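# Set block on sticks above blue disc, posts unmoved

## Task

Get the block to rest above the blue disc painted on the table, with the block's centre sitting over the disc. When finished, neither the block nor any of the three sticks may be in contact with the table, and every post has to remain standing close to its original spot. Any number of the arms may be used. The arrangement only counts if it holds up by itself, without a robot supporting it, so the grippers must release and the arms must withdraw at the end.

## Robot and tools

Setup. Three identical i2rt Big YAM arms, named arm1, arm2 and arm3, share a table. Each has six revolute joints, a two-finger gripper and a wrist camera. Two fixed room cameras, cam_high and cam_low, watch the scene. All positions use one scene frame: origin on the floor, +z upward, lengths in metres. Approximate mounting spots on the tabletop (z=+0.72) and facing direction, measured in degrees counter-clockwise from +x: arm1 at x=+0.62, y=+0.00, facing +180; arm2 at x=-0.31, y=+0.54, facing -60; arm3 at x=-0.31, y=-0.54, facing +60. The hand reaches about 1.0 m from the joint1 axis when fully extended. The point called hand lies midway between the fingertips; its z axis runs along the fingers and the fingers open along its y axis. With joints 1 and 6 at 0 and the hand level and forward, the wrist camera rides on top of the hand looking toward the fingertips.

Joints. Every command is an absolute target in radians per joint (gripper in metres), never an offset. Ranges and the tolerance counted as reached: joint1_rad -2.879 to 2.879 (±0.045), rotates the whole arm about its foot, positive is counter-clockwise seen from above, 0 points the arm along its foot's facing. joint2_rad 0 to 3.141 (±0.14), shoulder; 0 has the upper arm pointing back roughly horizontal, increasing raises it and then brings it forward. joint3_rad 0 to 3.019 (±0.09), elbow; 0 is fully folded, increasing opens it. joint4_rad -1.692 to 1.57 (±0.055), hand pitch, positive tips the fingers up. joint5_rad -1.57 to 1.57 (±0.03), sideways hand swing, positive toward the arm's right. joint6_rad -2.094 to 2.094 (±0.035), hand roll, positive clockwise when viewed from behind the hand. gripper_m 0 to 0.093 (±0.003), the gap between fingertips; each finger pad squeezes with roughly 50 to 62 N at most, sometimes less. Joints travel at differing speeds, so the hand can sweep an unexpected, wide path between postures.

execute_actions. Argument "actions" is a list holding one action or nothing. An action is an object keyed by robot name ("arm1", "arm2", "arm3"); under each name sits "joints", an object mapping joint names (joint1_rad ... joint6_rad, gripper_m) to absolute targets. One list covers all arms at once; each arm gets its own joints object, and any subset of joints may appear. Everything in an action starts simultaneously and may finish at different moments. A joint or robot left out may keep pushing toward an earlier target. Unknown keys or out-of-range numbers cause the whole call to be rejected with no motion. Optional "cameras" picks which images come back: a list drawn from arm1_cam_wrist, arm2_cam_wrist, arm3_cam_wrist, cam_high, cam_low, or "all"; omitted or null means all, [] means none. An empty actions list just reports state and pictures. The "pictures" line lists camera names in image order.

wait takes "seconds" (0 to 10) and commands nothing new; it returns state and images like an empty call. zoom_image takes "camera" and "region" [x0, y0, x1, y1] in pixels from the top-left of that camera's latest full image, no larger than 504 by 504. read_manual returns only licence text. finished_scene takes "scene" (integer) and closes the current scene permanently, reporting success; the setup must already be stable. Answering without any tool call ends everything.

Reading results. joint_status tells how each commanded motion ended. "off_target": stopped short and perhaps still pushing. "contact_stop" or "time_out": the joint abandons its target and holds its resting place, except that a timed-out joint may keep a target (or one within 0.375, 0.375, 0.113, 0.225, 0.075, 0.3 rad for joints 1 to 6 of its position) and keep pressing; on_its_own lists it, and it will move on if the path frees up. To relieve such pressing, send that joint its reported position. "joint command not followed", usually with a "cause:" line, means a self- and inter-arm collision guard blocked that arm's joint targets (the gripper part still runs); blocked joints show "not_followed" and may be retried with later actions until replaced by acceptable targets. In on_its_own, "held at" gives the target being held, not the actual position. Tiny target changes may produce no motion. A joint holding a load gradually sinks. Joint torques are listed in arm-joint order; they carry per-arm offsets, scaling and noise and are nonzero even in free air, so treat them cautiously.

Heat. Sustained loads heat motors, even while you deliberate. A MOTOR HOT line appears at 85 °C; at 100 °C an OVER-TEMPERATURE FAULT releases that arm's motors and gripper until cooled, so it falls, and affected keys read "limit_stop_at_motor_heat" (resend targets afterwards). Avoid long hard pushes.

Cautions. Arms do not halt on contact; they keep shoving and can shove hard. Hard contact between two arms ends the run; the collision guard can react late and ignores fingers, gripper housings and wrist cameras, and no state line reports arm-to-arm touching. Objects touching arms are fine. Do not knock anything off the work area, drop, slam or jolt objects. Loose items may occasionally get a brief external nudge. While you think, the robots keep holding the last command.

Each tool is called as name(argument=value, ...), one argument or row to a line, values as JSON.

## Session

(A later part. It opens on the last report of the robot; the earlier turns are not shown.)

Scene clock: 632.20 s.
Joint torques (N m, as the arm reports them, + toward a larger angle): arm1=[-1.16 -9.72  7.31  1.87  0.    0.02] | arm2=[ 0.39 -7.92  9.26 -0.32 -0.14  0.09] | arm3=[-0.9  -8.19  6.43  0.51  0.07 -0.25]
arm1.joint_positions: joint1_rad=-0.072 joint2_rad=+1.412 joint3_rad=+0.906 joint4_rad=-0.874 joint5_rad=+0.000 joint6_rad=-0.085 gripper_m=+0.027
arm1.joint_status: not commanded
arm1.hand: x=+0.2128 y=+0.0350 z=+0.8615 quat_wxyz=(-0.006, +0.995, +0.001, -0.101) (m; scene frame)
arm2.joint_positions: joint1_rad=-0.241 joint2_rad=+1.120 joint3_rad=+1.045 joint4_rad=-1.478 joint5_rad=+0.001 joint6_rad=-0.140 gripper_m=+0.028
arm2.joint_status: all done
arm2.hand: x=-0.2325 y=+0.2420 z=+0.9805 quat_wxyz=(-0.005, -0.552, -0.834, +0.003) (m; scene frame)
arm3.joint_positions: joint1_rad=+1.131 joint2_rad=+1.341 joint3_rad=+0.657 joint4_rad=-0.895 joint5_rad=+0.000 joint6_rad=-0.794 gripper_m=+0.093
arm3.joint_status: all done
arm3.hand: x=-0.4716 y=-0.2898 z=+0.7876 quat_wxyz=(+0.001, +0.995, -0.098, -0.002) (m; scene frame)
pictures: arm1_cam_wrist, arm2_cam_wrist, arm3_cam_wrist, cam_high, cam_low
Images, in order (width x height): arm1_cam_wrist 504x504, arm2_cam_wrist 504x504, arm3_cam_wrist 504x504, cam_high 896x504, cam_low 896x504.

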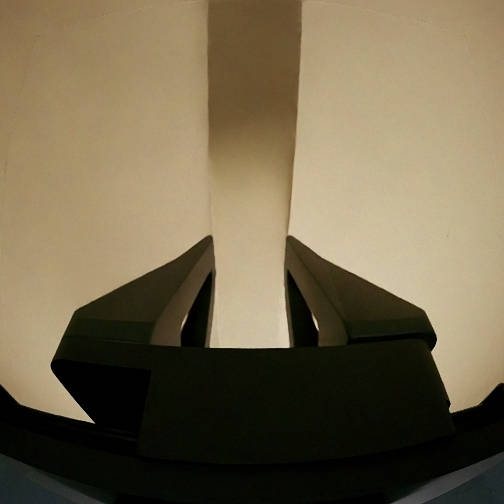

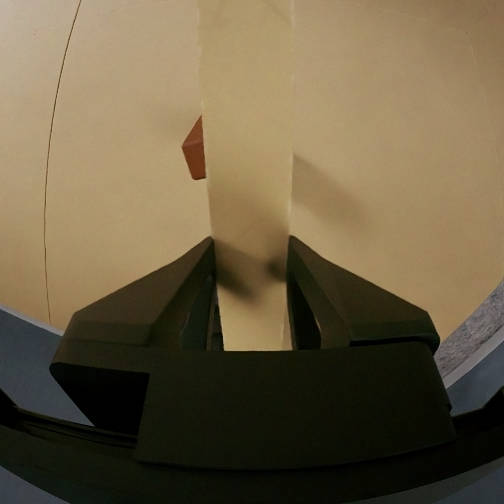

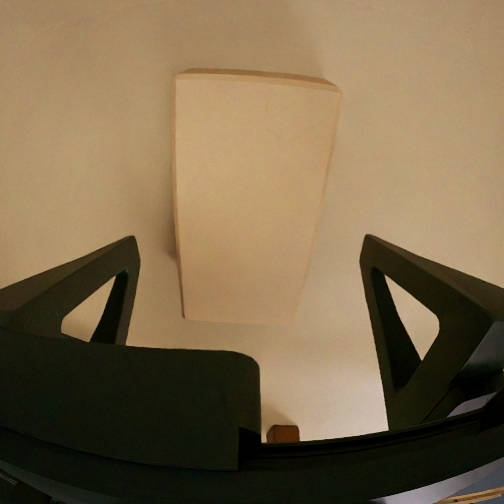

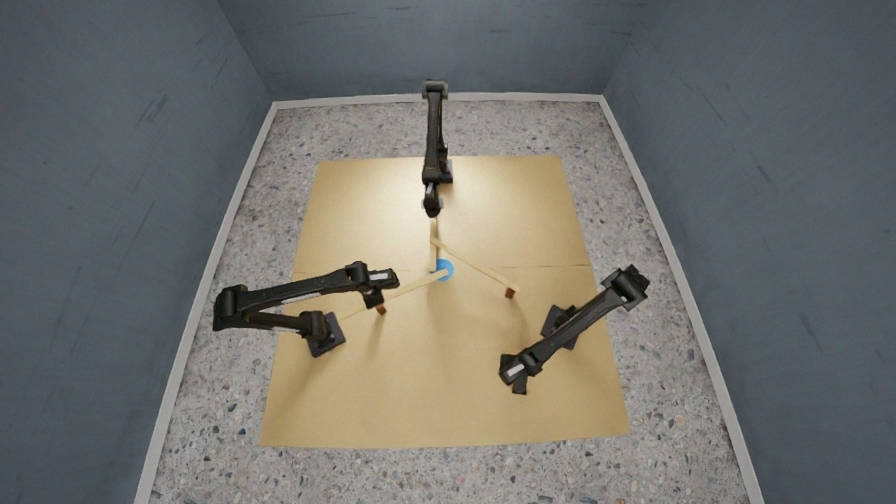

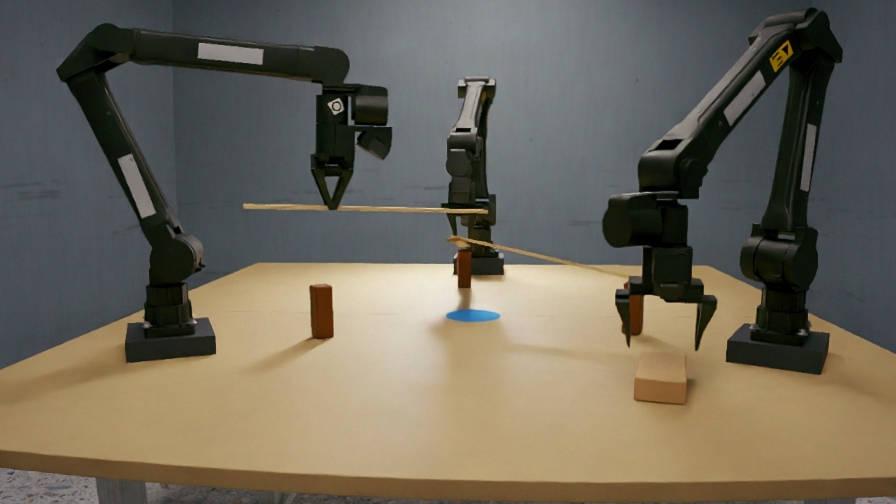

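execute_actions(
  actions=[
    {"arm2":{"joints":{"joint2_rad":1.282,"joint3_rad":1.006,"joint4_rad":-1.145}},"arm3":{"joints":{"joint2_rad":1.43,"joint3_rad":0.615,"joint4_rad":-0.752}}},
  ],
)

Scene clock: 672.67 s.
Joint torques (N m, as the arm reports them, + toward a larger angle): arm1=[-1.06 -9.77  7.33  1.88  0.01  0.01] | arm2=[  0.33 -11.46   9.1    1.29  -0.15   0.09] | arm3=[-1.14 -8.2   5.16  0.62  0.07 -0.27]
arm1.joint_positions: joint1_rad=-0.072 joint2_rad=+1.412 joint3_rad=+0.906 joint4_rad=-0.874 joint5_rad=+0.000 joint6_rad=-0.085 gripper_m=+0.027
arm1.joint_status: not commanded
arm1.hand: x=+0.2128 y=+0.0350 z=+0.8615 quat_wxyz=(-0.006, +0.995, +0.001, -0.101) (m; scene frame)
arm2.joint_positions: joint1_rad=-0.241 joint2_rad=+1.291 joint3_rad=+1.000 joint4_rad=-1.168 joint5_rad=+0.001 joint6_rad=-0.140 gripper_m=+0.028
arm2.joint_status: all done
arm2.hand: x=-0.2136 y=+0.1723 z=+0.9127 quat_wxyz=(-0.040, -0.551, -0.833, +0.034) (m; scene frame)
arm3.joint_positions: joint1_rad=+1.131 joint2_rad=+1.436 joint3_rad=+0.615 joint4_rad=-0.761 joint5_rad=+0.000 joint6_rad=-0.794 gripper_m=+0.093
arm3.joint_status: all done
arm3.hand: x=-0.4720 y=-0.2896 z=+0.7498 quat_wxyz=(+0.002, +0.995, -0.098, -0.001) (m; scene frame)
pictures: arm1_cam_wrist, arm2_cam_wrist, arm3_cam_wrist, cam_high, cam_low
Images, in order (width x height): arm1_cam_wrist 504x504, arm2_cam_wrist 504x504, arm3_cam_wrist 504x504, cam_high 896x504, cam_low 896x504.

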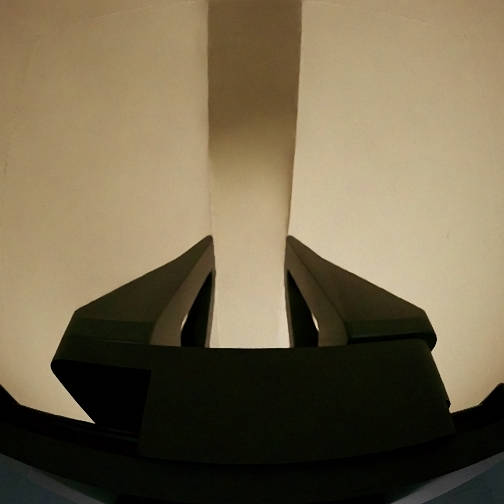

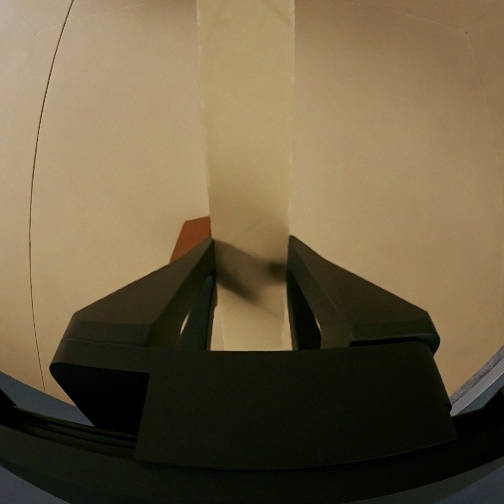

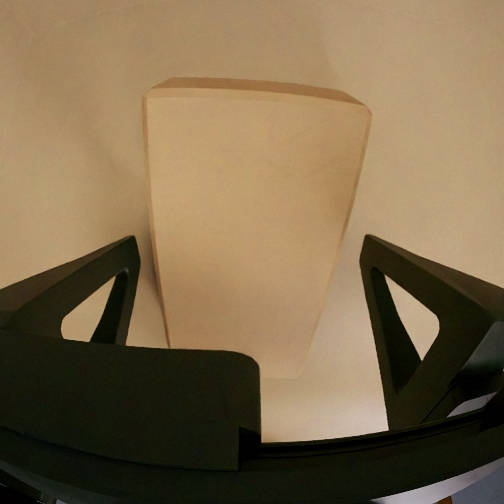

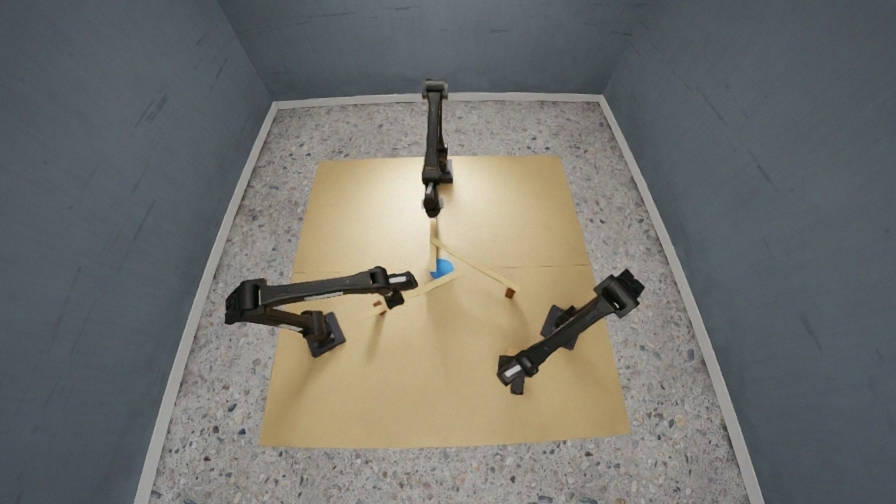

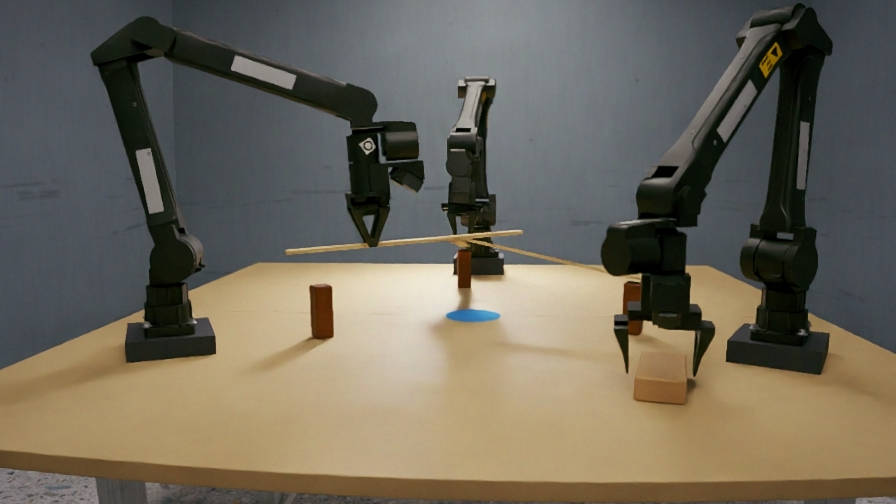

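execute_actions(
  actions=[
    {"arm2":{"joints":{"joint2_rad":1.326,"joint3_rad":0.912,"joint4_rad":-0.985}},"arm3":{"joints":{"joint2_rad":1.446,"joint3_rad":0.61,"joint4_rad":-0.735}}},
  ],
)

Scene clock: 681.80 s.
Joint torques (N m, as the arm reports them, + toward a larger angle): arm1=[-1.18 -9.74  7.3   1.92  0.    0.01] | arm2=[  0.21 -11.47   8.75   1.41  -0.14   0.09] | arm3=[-1.12 -7.    4.92  0.53  0.06 -0.25]
arm1.joint_positions: joint1_rad=-0.072 joint2_rad=+1.412 joint3_rad=+0.906 joint4_rad=-0.874 joint5_rad=+0.000 joint6_rad=-0.085 gripper_m=+0.027
arm1.joint_status: not commanded
arm1.hand: x=+0.2128 y=+0.0350 z=+0.8615 quat_wxyz=(-0.006, +0.995, +0.001, -0.101) (m; scene frame)
arm2.joint_positions: joint1_rad=-0.241 joint2_rad=+1.330 joint3_rad=+0.903 joint4_rad=-1.009 joint5_rad=+0.001 joint6_rad=-0.140 gripper_m=+0.028
arm2.joint_status: all done
arm2.hand: x=-0.2129 y=+0.1704 z=+0.8660 quat_wxyz=(-0.049, -0.551, -0.832, +0.042) (m; scene frame)
arm3.joint_positions: joint1_rad=+1.131 joint2_rad=+1.436 joint3_rad=+0.615 joint4_rad=-0.745 joint5_rad=+0.000 joint6_rad=-0.794 gripper_m=+0.093
arm3.joint_status: all done
arm3.hand: x=-0.4742 y=-0.2862 z=+0.7498 quat_wxyz=(-0.004, +0.995, -0.098, -0.006) (m; scene frame)
pictures: arm1_cam_wrist, arm2_cam_wrist, arm3_cam_wrist, cam_high, cam_low
Images, in order (width x height): arm1_cam_wrist 504x504, arm2_cam_wrist 504x504, arm3_cam_wrist 504x504, cam_high 896x504, cam_low 896x504.

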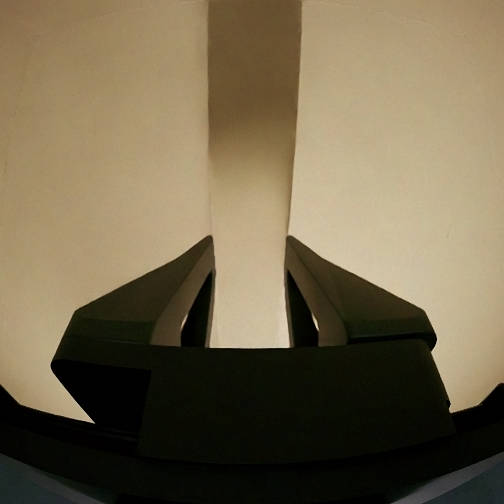

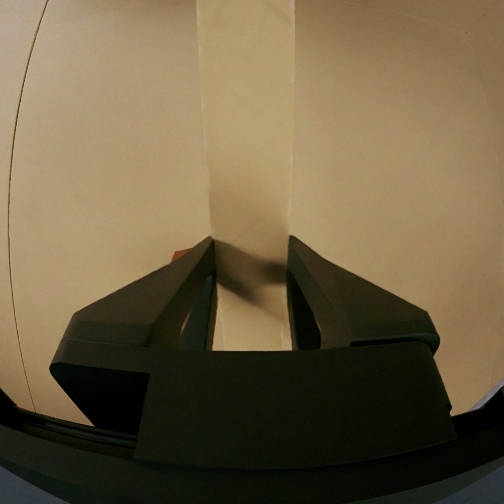

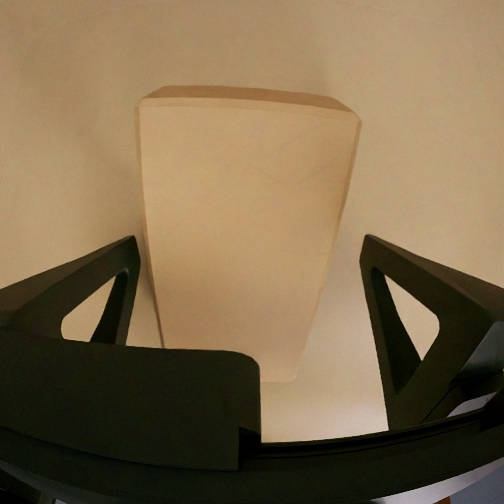

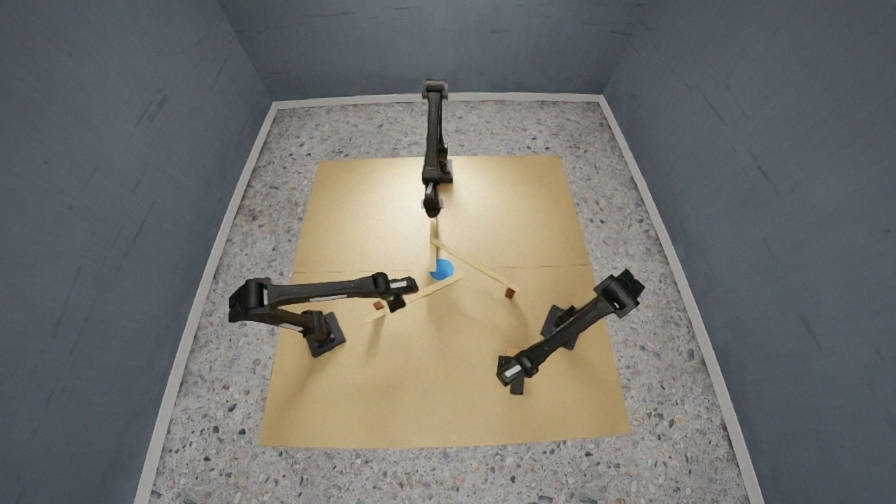

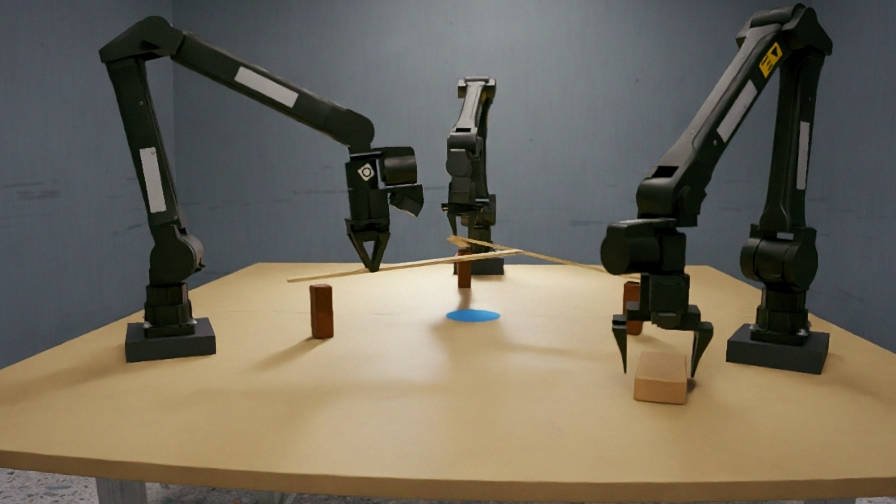

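zoom_image(
  camera="cam_low",
  region=[270, 200, 570, 350],
)

Region (270, 200, 570, 350) of cam_low's 896x504 image, scaled by 1.680, with more detail than that image has.

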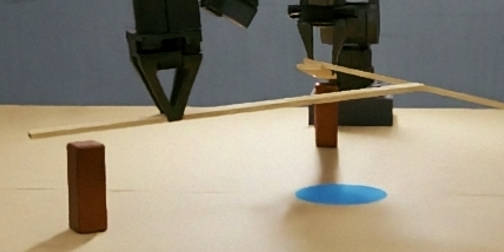

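zoom_image(
  camera="cam_high",
  region=[340, 200, 540, 340],
)

Region (340, 200, 540, 340) of cam_high's 896x504 image, scaled by 2.520, with more detail than that image has; it fills the top 353 rows of this view, and the rest is white.

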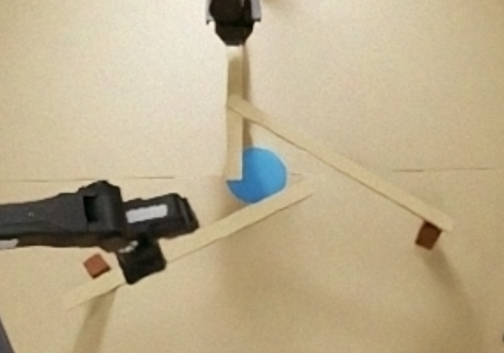

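execute_actions(
  actions=[
    {"arm2":{"joints":{"joint1_rad":-0.172}},"arm3":{"joints":{"joint2_rad":1.462}}},
  ],
  cameras=["cam_low","cam_high","arm3_cam_wrist","arm2_cam_wrist"],
)

zoom_image(
  camera="cam_low",
  region=[270, 200, 570, 350],
)

Scene clock: 698.83 s.
Joint torques (N m, as the arm reports them, + toward a larger angle): arm1=[-1.14 -9.69  7.31  1.88  0.    0.01] | arm2=[ -0.44 -10.85   8.92   1.42  -0.15   0.09] | arm3=[-1.1  -7.38  4.72  0.6   0.06 -0.24]
arm1.joint_positions: joint1_rad=-0.072 joint2_rad=+1.412 joint3_rad=+0.906 joint4_rad=-0.874 joint5_rad=+0.000 joint6_rad=-0.085 gripper_m=+0.027
arm1.joint_status: not commanded
arm1.hand: x=+0.2128 y=+0.0350 z=+0.8615 quat_wxyz=(-0.006, +0.995, +0.001, -0.101) (m; scene frame)
arm2.joint_positions: joint1_rad=-0.168 joint2_rad=+1.330 joint3_rad=+0.903 joint4_rad=-1.009 joint5_rad=+0.001 joint6_rad=-0.139 gripper_m=+0.028
arm2.joint_status: all done
arm2.hand: x=-0.1866 y=+0.1784 z=+0.8661 quat_wxyz=(-0.050, -0.520, -0.851, +0.040) (m; scene frame)
arm3.joint_positions: joint1_rad=+1.131 joint2_rad=+1.455 joint3_rad=+0.615 joint4_rad=-0.745 joint5_rad=+0.000 joint6_rad=-0.794 gripper_m=+0.093
arm3.joint_status: all done
arm3.hand: x=-0.4728 y=-0.2884 z=+0.7446 quat_wxyz=(+0.003, +0.995, -0.098, -0.001) (m; scene frame)
pictures: arm2_cam_wrist, arm3_cam_wrist, cam_high, cam_low
Images, in order (width x height): arm2_cam_wrist 504x504, arm3_cam_wrist 504x504, cam_high 896x504, cam_low 896x504.

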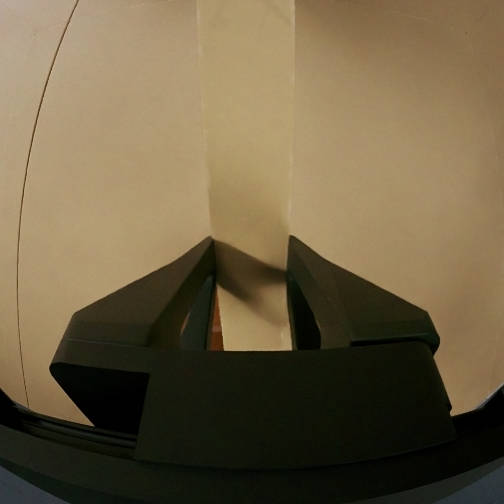

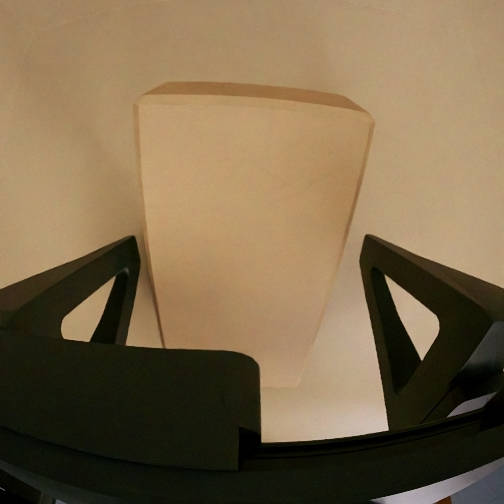

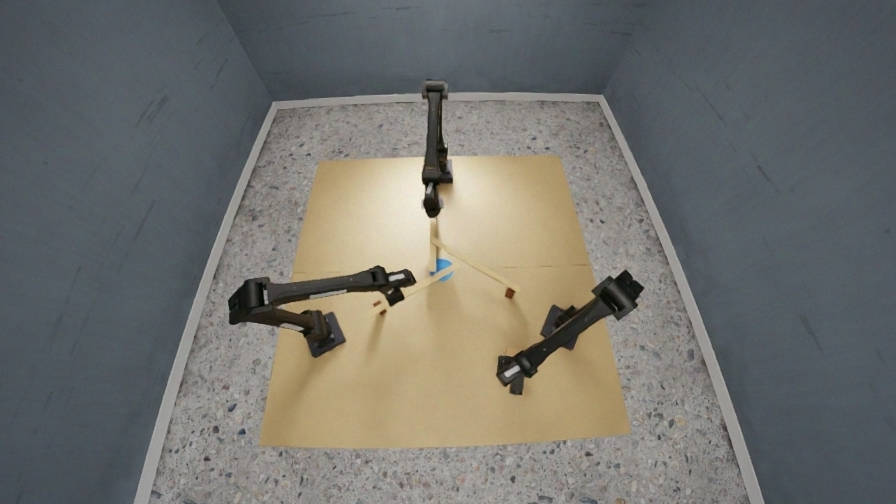

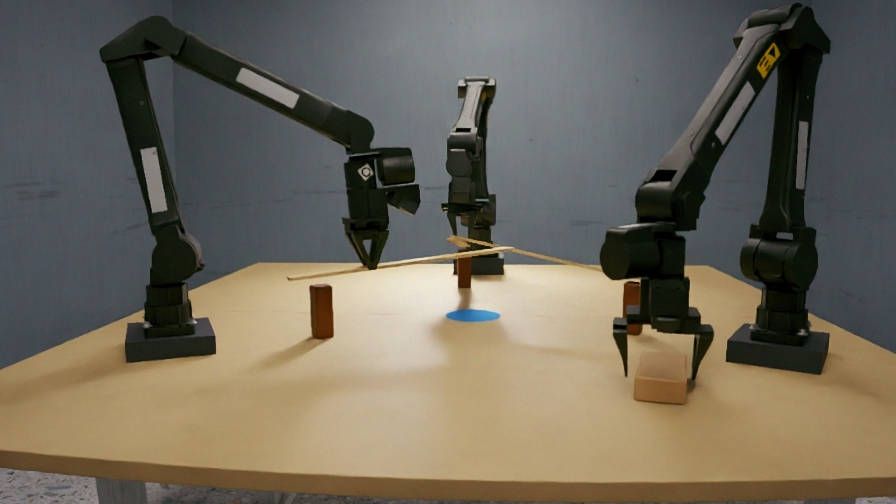

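Region (270, 200, 570, 350) of cam_low's 896x504 image, scaled by 1.680, with more detail than that image has.

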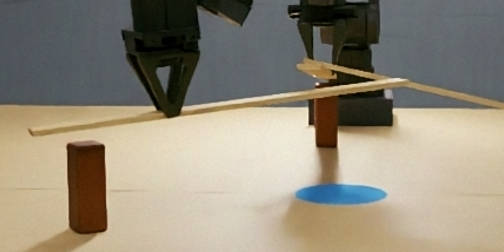

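zoom_image(
  camera="cam_low",
  region=[430, 225, 550, 295],
)

zoom_image(
  camera="cam_high",
  region=[390, 210, 510, 310],
)

Region (430, 225, 550, 295) of cam_low's 896x504 image, scaled by 4.200, with more detail than that image has; it fills the top 294 rows of this view, and the rest is white.

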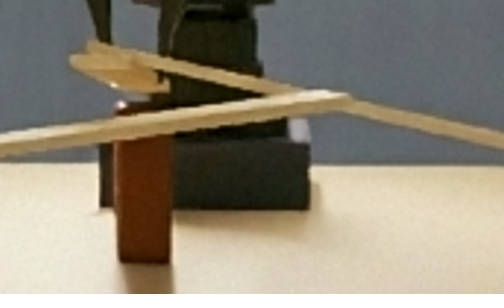

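Region (390, 210, 510, 310) of cam_high's 896x504 image, scaled by 4.200, with more detail than that image has.

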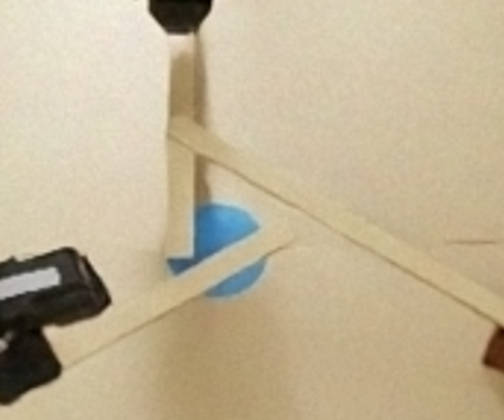

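execute_actions(
  actions=[
    {"arm2":{"joints":{"joint1_rad":-0.25}},"arm3":{"joints":{"gripper_m":0.045}}},
  ],
  cameras=["arm3_cam_wrist"],
)

execute_actions(
  actions=[
    {"arm2":{"joints":{"joint2_rad":1.35,"joint3_rad":0.958,"joint4_rad":-0.957}}},
  ],
  cameras=["cam_low","cam_high","arm2_cam_wrist"],
)

zoom_image(
  camera="cam_low",
  region=[270, 200, 570, 350],
)

Scene clock: 770.10 s.
Joint torques (N m, as the arm reports them, + toward a larger angle): arm1=[-1.06 -9.79  7.32  1.88  0.01  0.01] | arm2=[  0.69 -11.45   8.84   1.4   -0.13   0.08] | arm3=[-1.25 -7.45  4.79  0.51  0.1  -0.22]
arm1.joint_positions: joint1_rad=-0.072 joint2_rad=+1.412 joint3_rad=+0.906 joint4_rad=-0.874 joint5_rad=+0.000 joint6_rad=-0.085 gripper_m=+0.027
arm1.joint_status: not commanded
arm1.hand: x=+0.2128 y=+0.0350 z=+0.8615 quat_wxyz=(-0.006, +0.995, +0.001, -0.101) (m; scene frame)
arm2.joint_positions: joint1_rad=-0.255 joint2_rad=+1.330 joint3_rad=+0.903 joint4_rad=-1.009 joint5_rad=+0.001 joint6_rad=-0.139 gripper_m=+0.028
arm2.joint_status: all done
arm2.hand: x=-0.2182 y=+0.1690 z=+0.8660 quat_wxyz=(-0.048, -0.557, -0.828, +0.042) (m; scene frame)
arm3.joint_positions: joint1_rad=+1.131 joint2_rad=+1.455 joint3_rad=+0.614 joint4_rad=-0.743 joint5_rad=-0.002 joint6_rad=-0.795 gripper_m=+0.070
arm3.joint_status: gripper_m off_target (ended at +0.070, target +0.045)
arm3.hand: x=-0.4730 y=-0.2886 z=+0.7443 quat_wxyz=(+0.003, +0.995, -0.097, -0.001) (m; scene frame)
pictures: arm3_cam_wrist
Images, in order (width x height): arm3_cam_wrist 504x504.

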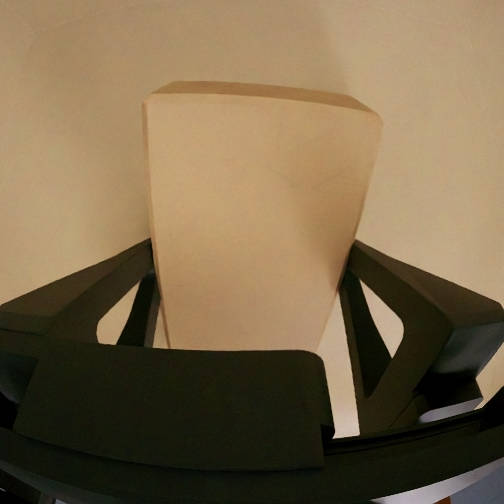

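Scene clock: 770.73 s.
Joint torques (N m, as the arm reports them, + toward a larger angle): arm1=[-1.12 -9.82  7.33  1.86  0.    0.01] | arm2=[  0.87 -10.33  12.18   1.41  -0.16   0.09] | arm3=[-1.2  -7.22  4.71  0.44  0.11 -0.24]
arm1.joint_positions: joint1_rad=-0.072 joint2_rad=+1.412 joint3_rad=+0.906 joint4_rad=-0.874 joint5_rad=+0.000 joint6_rad=-0.085 gripper_m=+0.027
arm1.joint_status: not commanded
arm1.hand: x=+0.2128 y=+0.0350 z=+0.8615 quat_wxyz=(-0.006, +0.995, +0.001, -0.101) (m; scene frame)
arm2.joint_positions: joint1_rad=-0.255 joint2_rad=+1.342 joint3_rad=+0.903 joint4_rad=-0.981 joint5_rad=+0.001 joint6_rad=-0.139 gripper_m=+0.028
arm2.joint_status: all done
arm2.hand: x=-0.2166 y=+0.1627 z=+0.8627 quat_wxyz=(-0.054, -0.557, -0.827, +0.047) (m; scene frame)
arm3.joint_positions: joint1_rad=+1.131 joint2_rad=+1.455 joint3_rad=+0.614 joint4_rad=-0.743 joint5_rad=-0.002 joint6_rad=-0.795 gripper_m=+0.070
arm3.joint_status: not commanded
arm3.hand: x=-0.4730 y=-0.2886 z=+0.7443 quat_wxyz=(+0.003, +0.995, -0.097, -0.001) (m; scene frame)
pictures: arm2_cam_wrist, cam_high, cam_low
Images, in order (width x height): arm2_cam_wrist 504x504, cam_high 896x504, cam_low 896x504.

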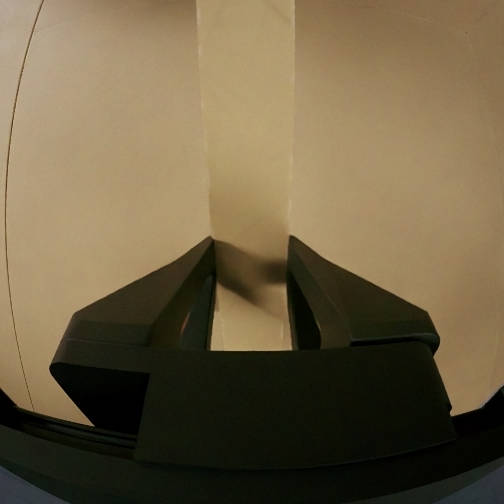

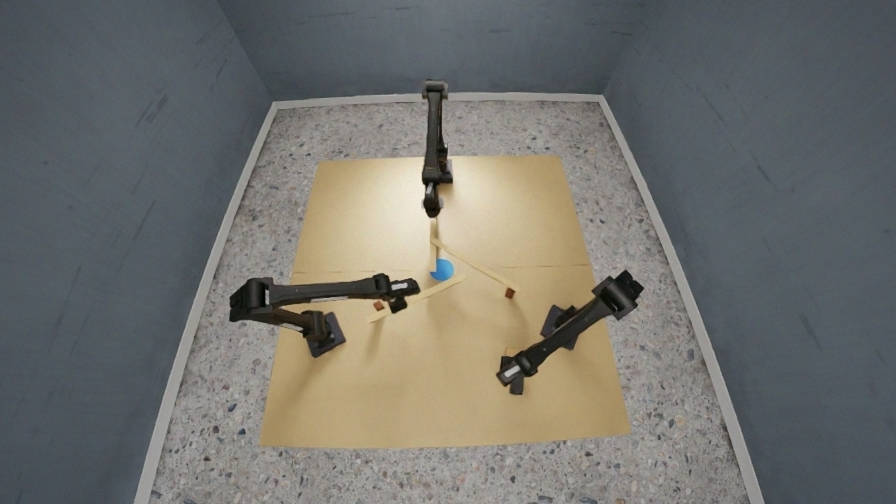

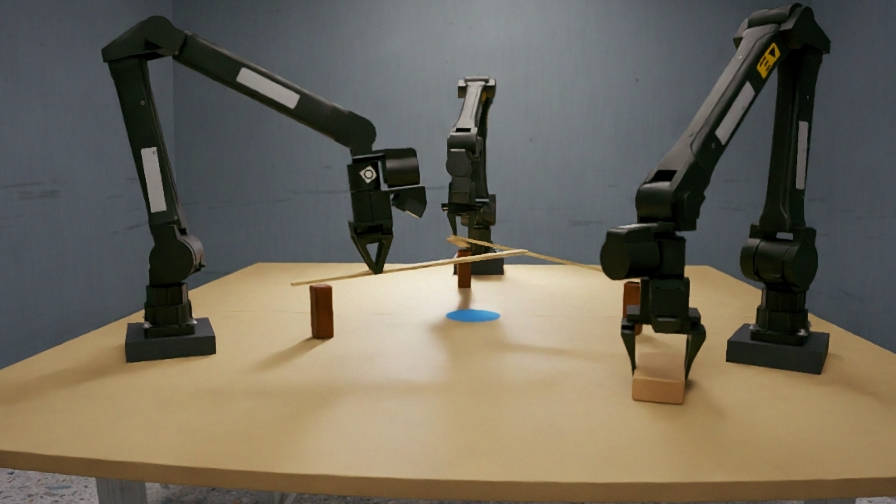

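Region (270, 200, 570, 350) of cam_low's 896x504 image, scaled by 1.680, with more detail than that image has.

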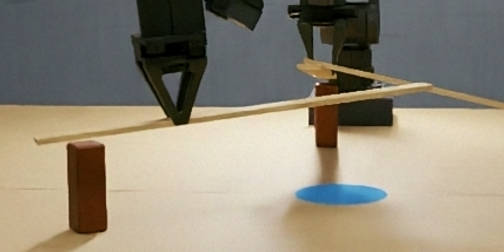

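execute_actions(
  actions=[
    {"arm2":{"joints":{"joint3_rad":0.99}}},
  ],
  cameras=["cam_low","cam_high"],
)

zoom_image(
  camera="cam_low",
  region=[270, 200, 570, 350],
)

Scene clock: 775.10 s.
Joint torques (N m, as the arm reports them, + toward a larger angle): arm1=[-1.08 -9.86  7.33  1.88  0.01  0.02] | arm2=[  0.73 -11.    12.33   1.41  -0.14   0.08] | arm3=[-1.41 -7.23  4.73  0.43  0.11 -0.25]
arm1.joint_positions: joint1_rad=-0.072 joint2_rad=+1.412 joint3_rad=+0.906 joint4_rad=-0.874 joint5_rad=+0.000 joint6_rad=-0.085 gripper_m=+0.027
arm1.joint_status: not commanded
arm1.hand: x=+0.2128 y=+0.0350 z=+0.8615 quat_wxyz=(-0.006, +0.995, +0.001, -0.101) (m; scene frame)
arm2.joint_positions: joint1_rad=-0.255 joint2_rad=+1.343 joint3_rad=+0.940 joint4_rad=-0.979 joint5_rad=+0.001 joint6_rad=-0.139 gripper_m=+0.028
arm2.joint_status: all done
arm2.hand: x=-0.2129 y=+0.1479 z=+0.8765 quat_wxyz=(-0.068, -0.556, -0.826, +0.060) (m; scene frame)
arm3.joint_positions: joint1_rad=+1.131 joint2_rad=+1.455 joint3_rad=+0.614 joint4_rad=-0.743 joint5_rad=-0.002 joint6_rad=-0.795 gripper_m=+0.070
arm3.joint_status: not commanded
arm3.hand: x=-0.4730 y=-0.2886 z=+0.7443 quat_wxyz=(+0.003, +0.995, -0.097, -0.001) (m; scene frame)
pictures: cam_high, cam_low
Images, in order (width x height): cam_high 896x504, cam_low 896x504.

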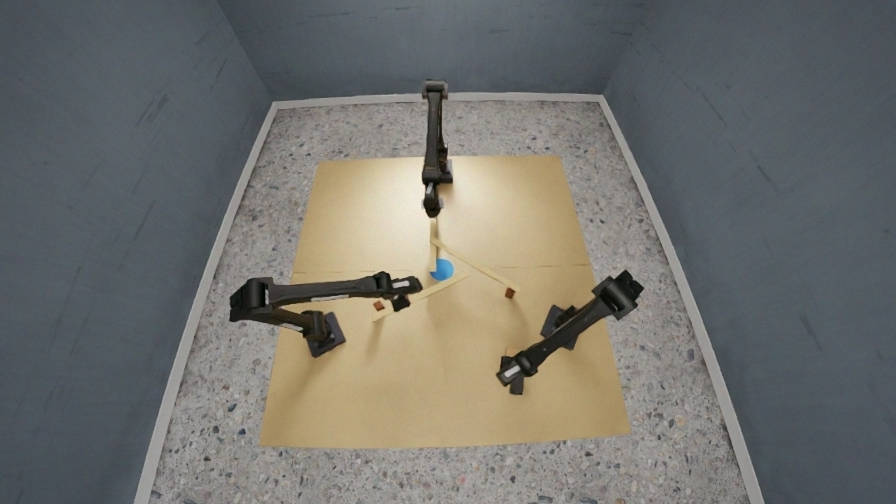

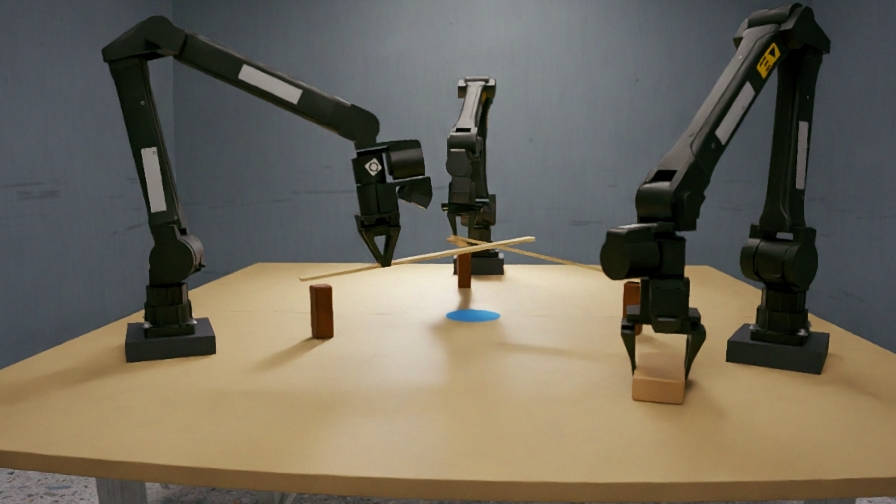

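Region (270, 200, 570, 350) of cam_low's 896x504 image, scaled by 1.680, with more detail than that image has.

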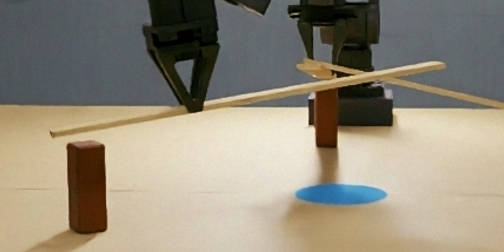

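execute_actions(
  actions=[
    {"arm2":{"joints":{"joint1_rad":-0.14}}},
  ],
  cameras=["cam_low","cam_high","arm2_cam_wrist"],
)

zoom_image(
  camera="cam_low",
  region=[290, 210, 550, 340],
)

zoom_image(
  camera="cam_high",
  region=[350, 200, 530, 330],
)

Scene clock: 783.80 s.
Joint torques (N m, as the arm reports them, + toward a larger angle): arm1=[-1.02 -9.85  7.3   1.86  0.01  0.01] | arm2=[ -0.34 -10.76  12.11   1.46  -0.14   0.07] | arm3=[-1.3  -7.34  4.73  0.48  0.09 -0.25]
arm1.joint_positions: joint1_rad=-0.072 joint2_rad=+1.412 joint3_rad=+0.906 joint4_rad=-0.874 joint5_rad=+0.000 joint6_rad=-0.085 gripper_m=+0.027
arm1.joint_status: not commanded
arm1.hand: x=+0.2128 y=+0.0350 z=+0.8615 quat_wxyz=(-0.006, +0.995, +0.001, -0.101) (m; scene frame)
arm2.joint_positions: joint1_rad=-0.133 joint2_rad=+1.343 joint3_rad=+0.940 joint4_rad=-0.979 joint5_rad=+0.001 joint6_rad=-0.138 gripper_m=+0.028
arm2.joint_status: all done
arm2.hand: x=-0.1662 y=+0.1627 z=+0.8767 quat_wxyz=(-0.072, -0.505, -0.858, +0.055) (m; scene frame)
arm3.joint_positions: joint1_rad=+1.131 joint2_rad=+1.455 joint3_rad=+0.614 joint4_rad=-0.743 joint5_rad=-0.002 joint6_rad=-0.795 gripper_m=+0.070
arm3.joint_status: not commanded
arm3.hand: x=-0.4730 y=-0.2886 z=+0.7443 quat_wxyz=(+0.003, +0.995, -0.097, -0.001) (m; scene frame)
pictures: arm2_cam_wrist, cam_high, cam_low
Images, in order (width x height): arm2_cam_wrist 504x504, cam_high 896x504, cam_low 896x504.

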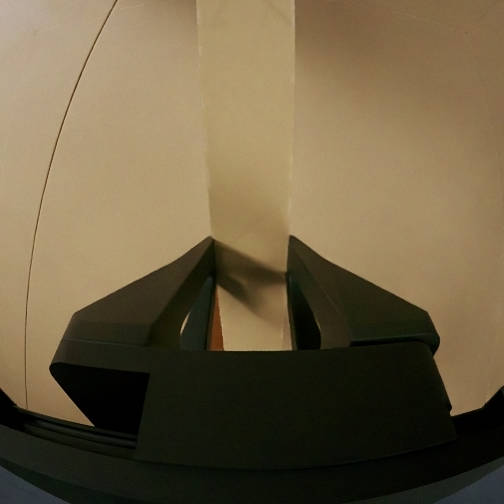

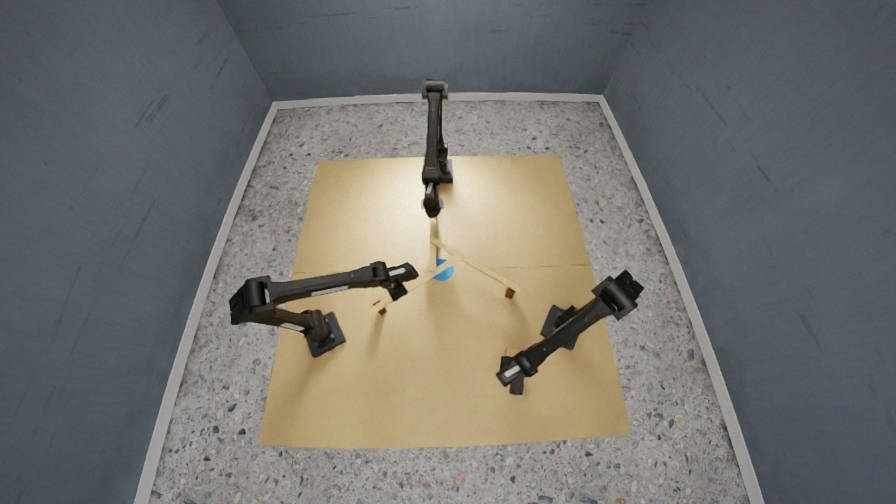

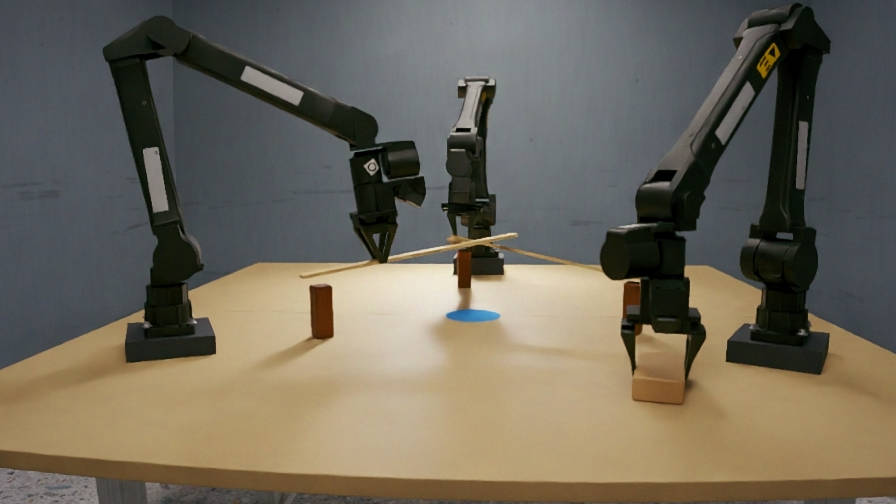

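Region (290, 210, 550, 340) of cam_low's 896x504 image, scaled by 1.938, with more detail than that image has.

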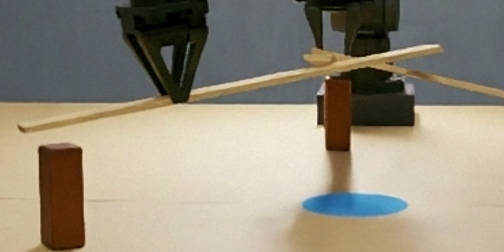

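Region (350, 200, 530, 330) of cam_high's 896x504 image, scaled by 2.800, with more detail than that image has.

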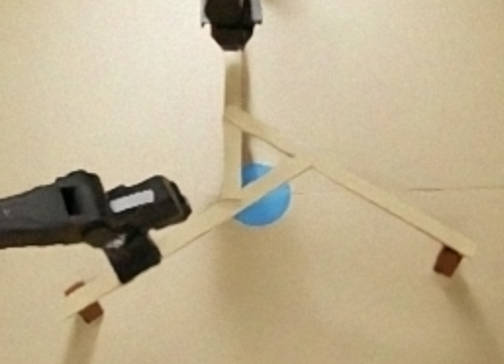

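zoom_image(
  camera="cam_high",
  region=[410, 225, 490, 295],
)

zoom_image(
  camera="cam_low",
  region=[430, 220, 530, 280],
)

Region (410, 225, 490, 295) of cam_high's 896x504 image, scaled by 6.300, with more detail than that image has; it fills the top 441 rows of this view, and the rest is white.

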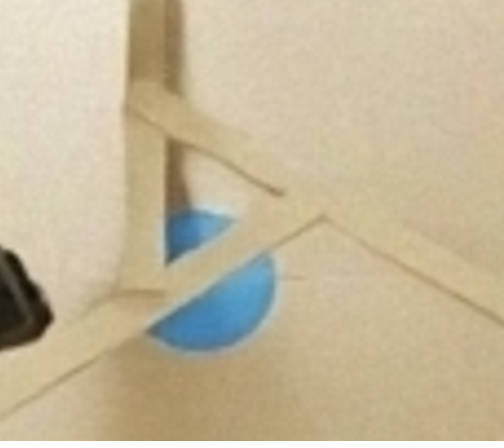

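Region (430, 220, 530, 280) of cam_low's 896x504 image, scaled by 5.040, with more detail than that image has; it fills the top 302 rows of this view, and the rest is white.

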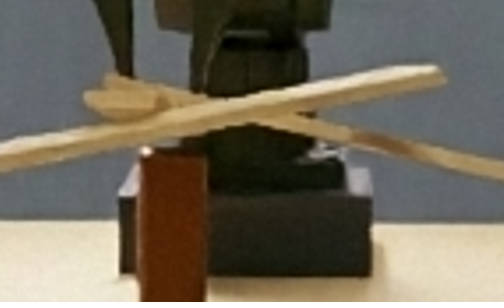

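execute_actions(
  actions=[
    {"arm2":{"joints":{"joint2_rad":1.377,"joint4_rad":-0.92}}},
  ],
  cameras=["cam_low","cam_high"],
)

zoom_image(
  camera="cam_low",
  region=[290, 210, 550, 340],
)

Scene clock: 810.60 s.
Joint torques (N m, as the arm reports them, + toward a larger angle): arm1=[-1.14 -9.69  7.34  1.89  0.    0.  ] | arm2=[ -0.42 -11.04  12.2    1.58  -0.12   0.05] | arm3=[-1.19 -7.33  4.79  0.46  0.11 -0.24]
arm1.joint_positions: joint1_rad=-0.072 joint2_rad=+1.412 joint3_rad=+0.906 joint4_rad=-0.874 joint5_rad=+0.000 joint6_rad=-0.085 gripper_m=+0.027
arm1.joint_status: not commanded
arm1.hand: x=+0.2128 y=+0.0350 z=+0.8615 quat_wxyz=(-0.006, +0.995, +0.001, -0.101) (m; scene frame)
arm2.joint_positions: joint1_rad=-0.133 joint2_rad=+1.373 joint3_rad=+0.940 joint4_rad=-0.945 joint5_rad=+0.001 joint6_rad=-0.138 gripper_m=+0.028
arm2.joint_status: all done
arm2.hand: x=-0.1634 y=+0.1556 z=+0.8669 quat_wxyz=(-0.074, -0.505, -0.858, +0.057) (m; scene frame)
arm3.joint_positions: joint1_rad=+1.131 joint2_rad=+1.455 joint3_rad=+0.614 joint4_rad=-0.743 joint5_rad=-0.002 joint6_rad=-0.795 gripper_m=+0.070
arm3.joint_status: not commanded
arm3.hand: x=-0.4730 y=-0.2886 z=+0.7443 quat_wxyz=(+0.003, +0.995, -0.097, -0.001) (m; scene frame)
pictures: cam_high, cam_low
Images, in order (width x height): cam_high 896x504, cam_low 896x504.

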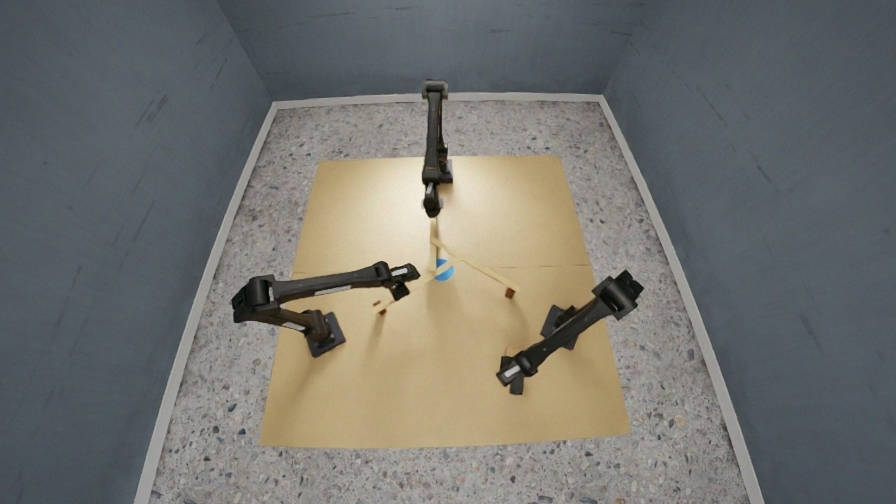

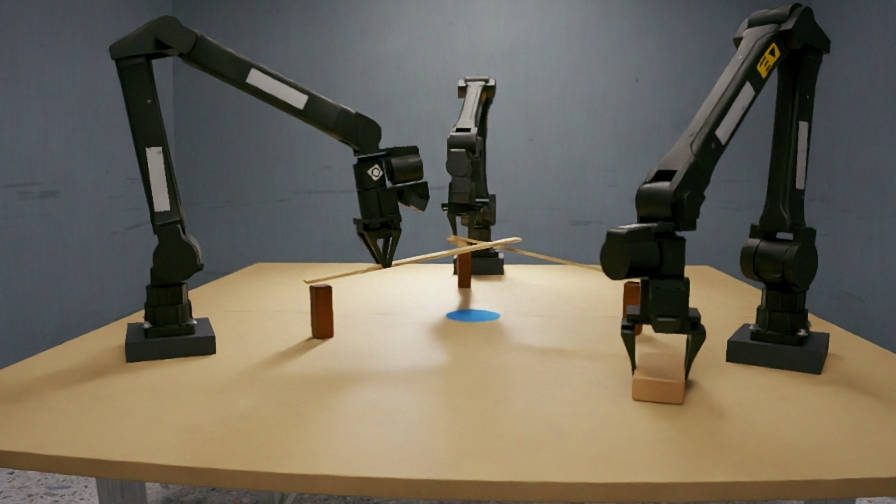

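Region (290, 210, 550, 340) of cam_low's 896x504 image, scaled by 1.938, with more detail than that image has.

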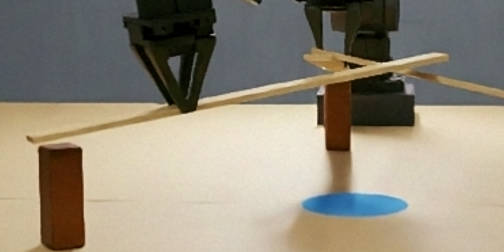

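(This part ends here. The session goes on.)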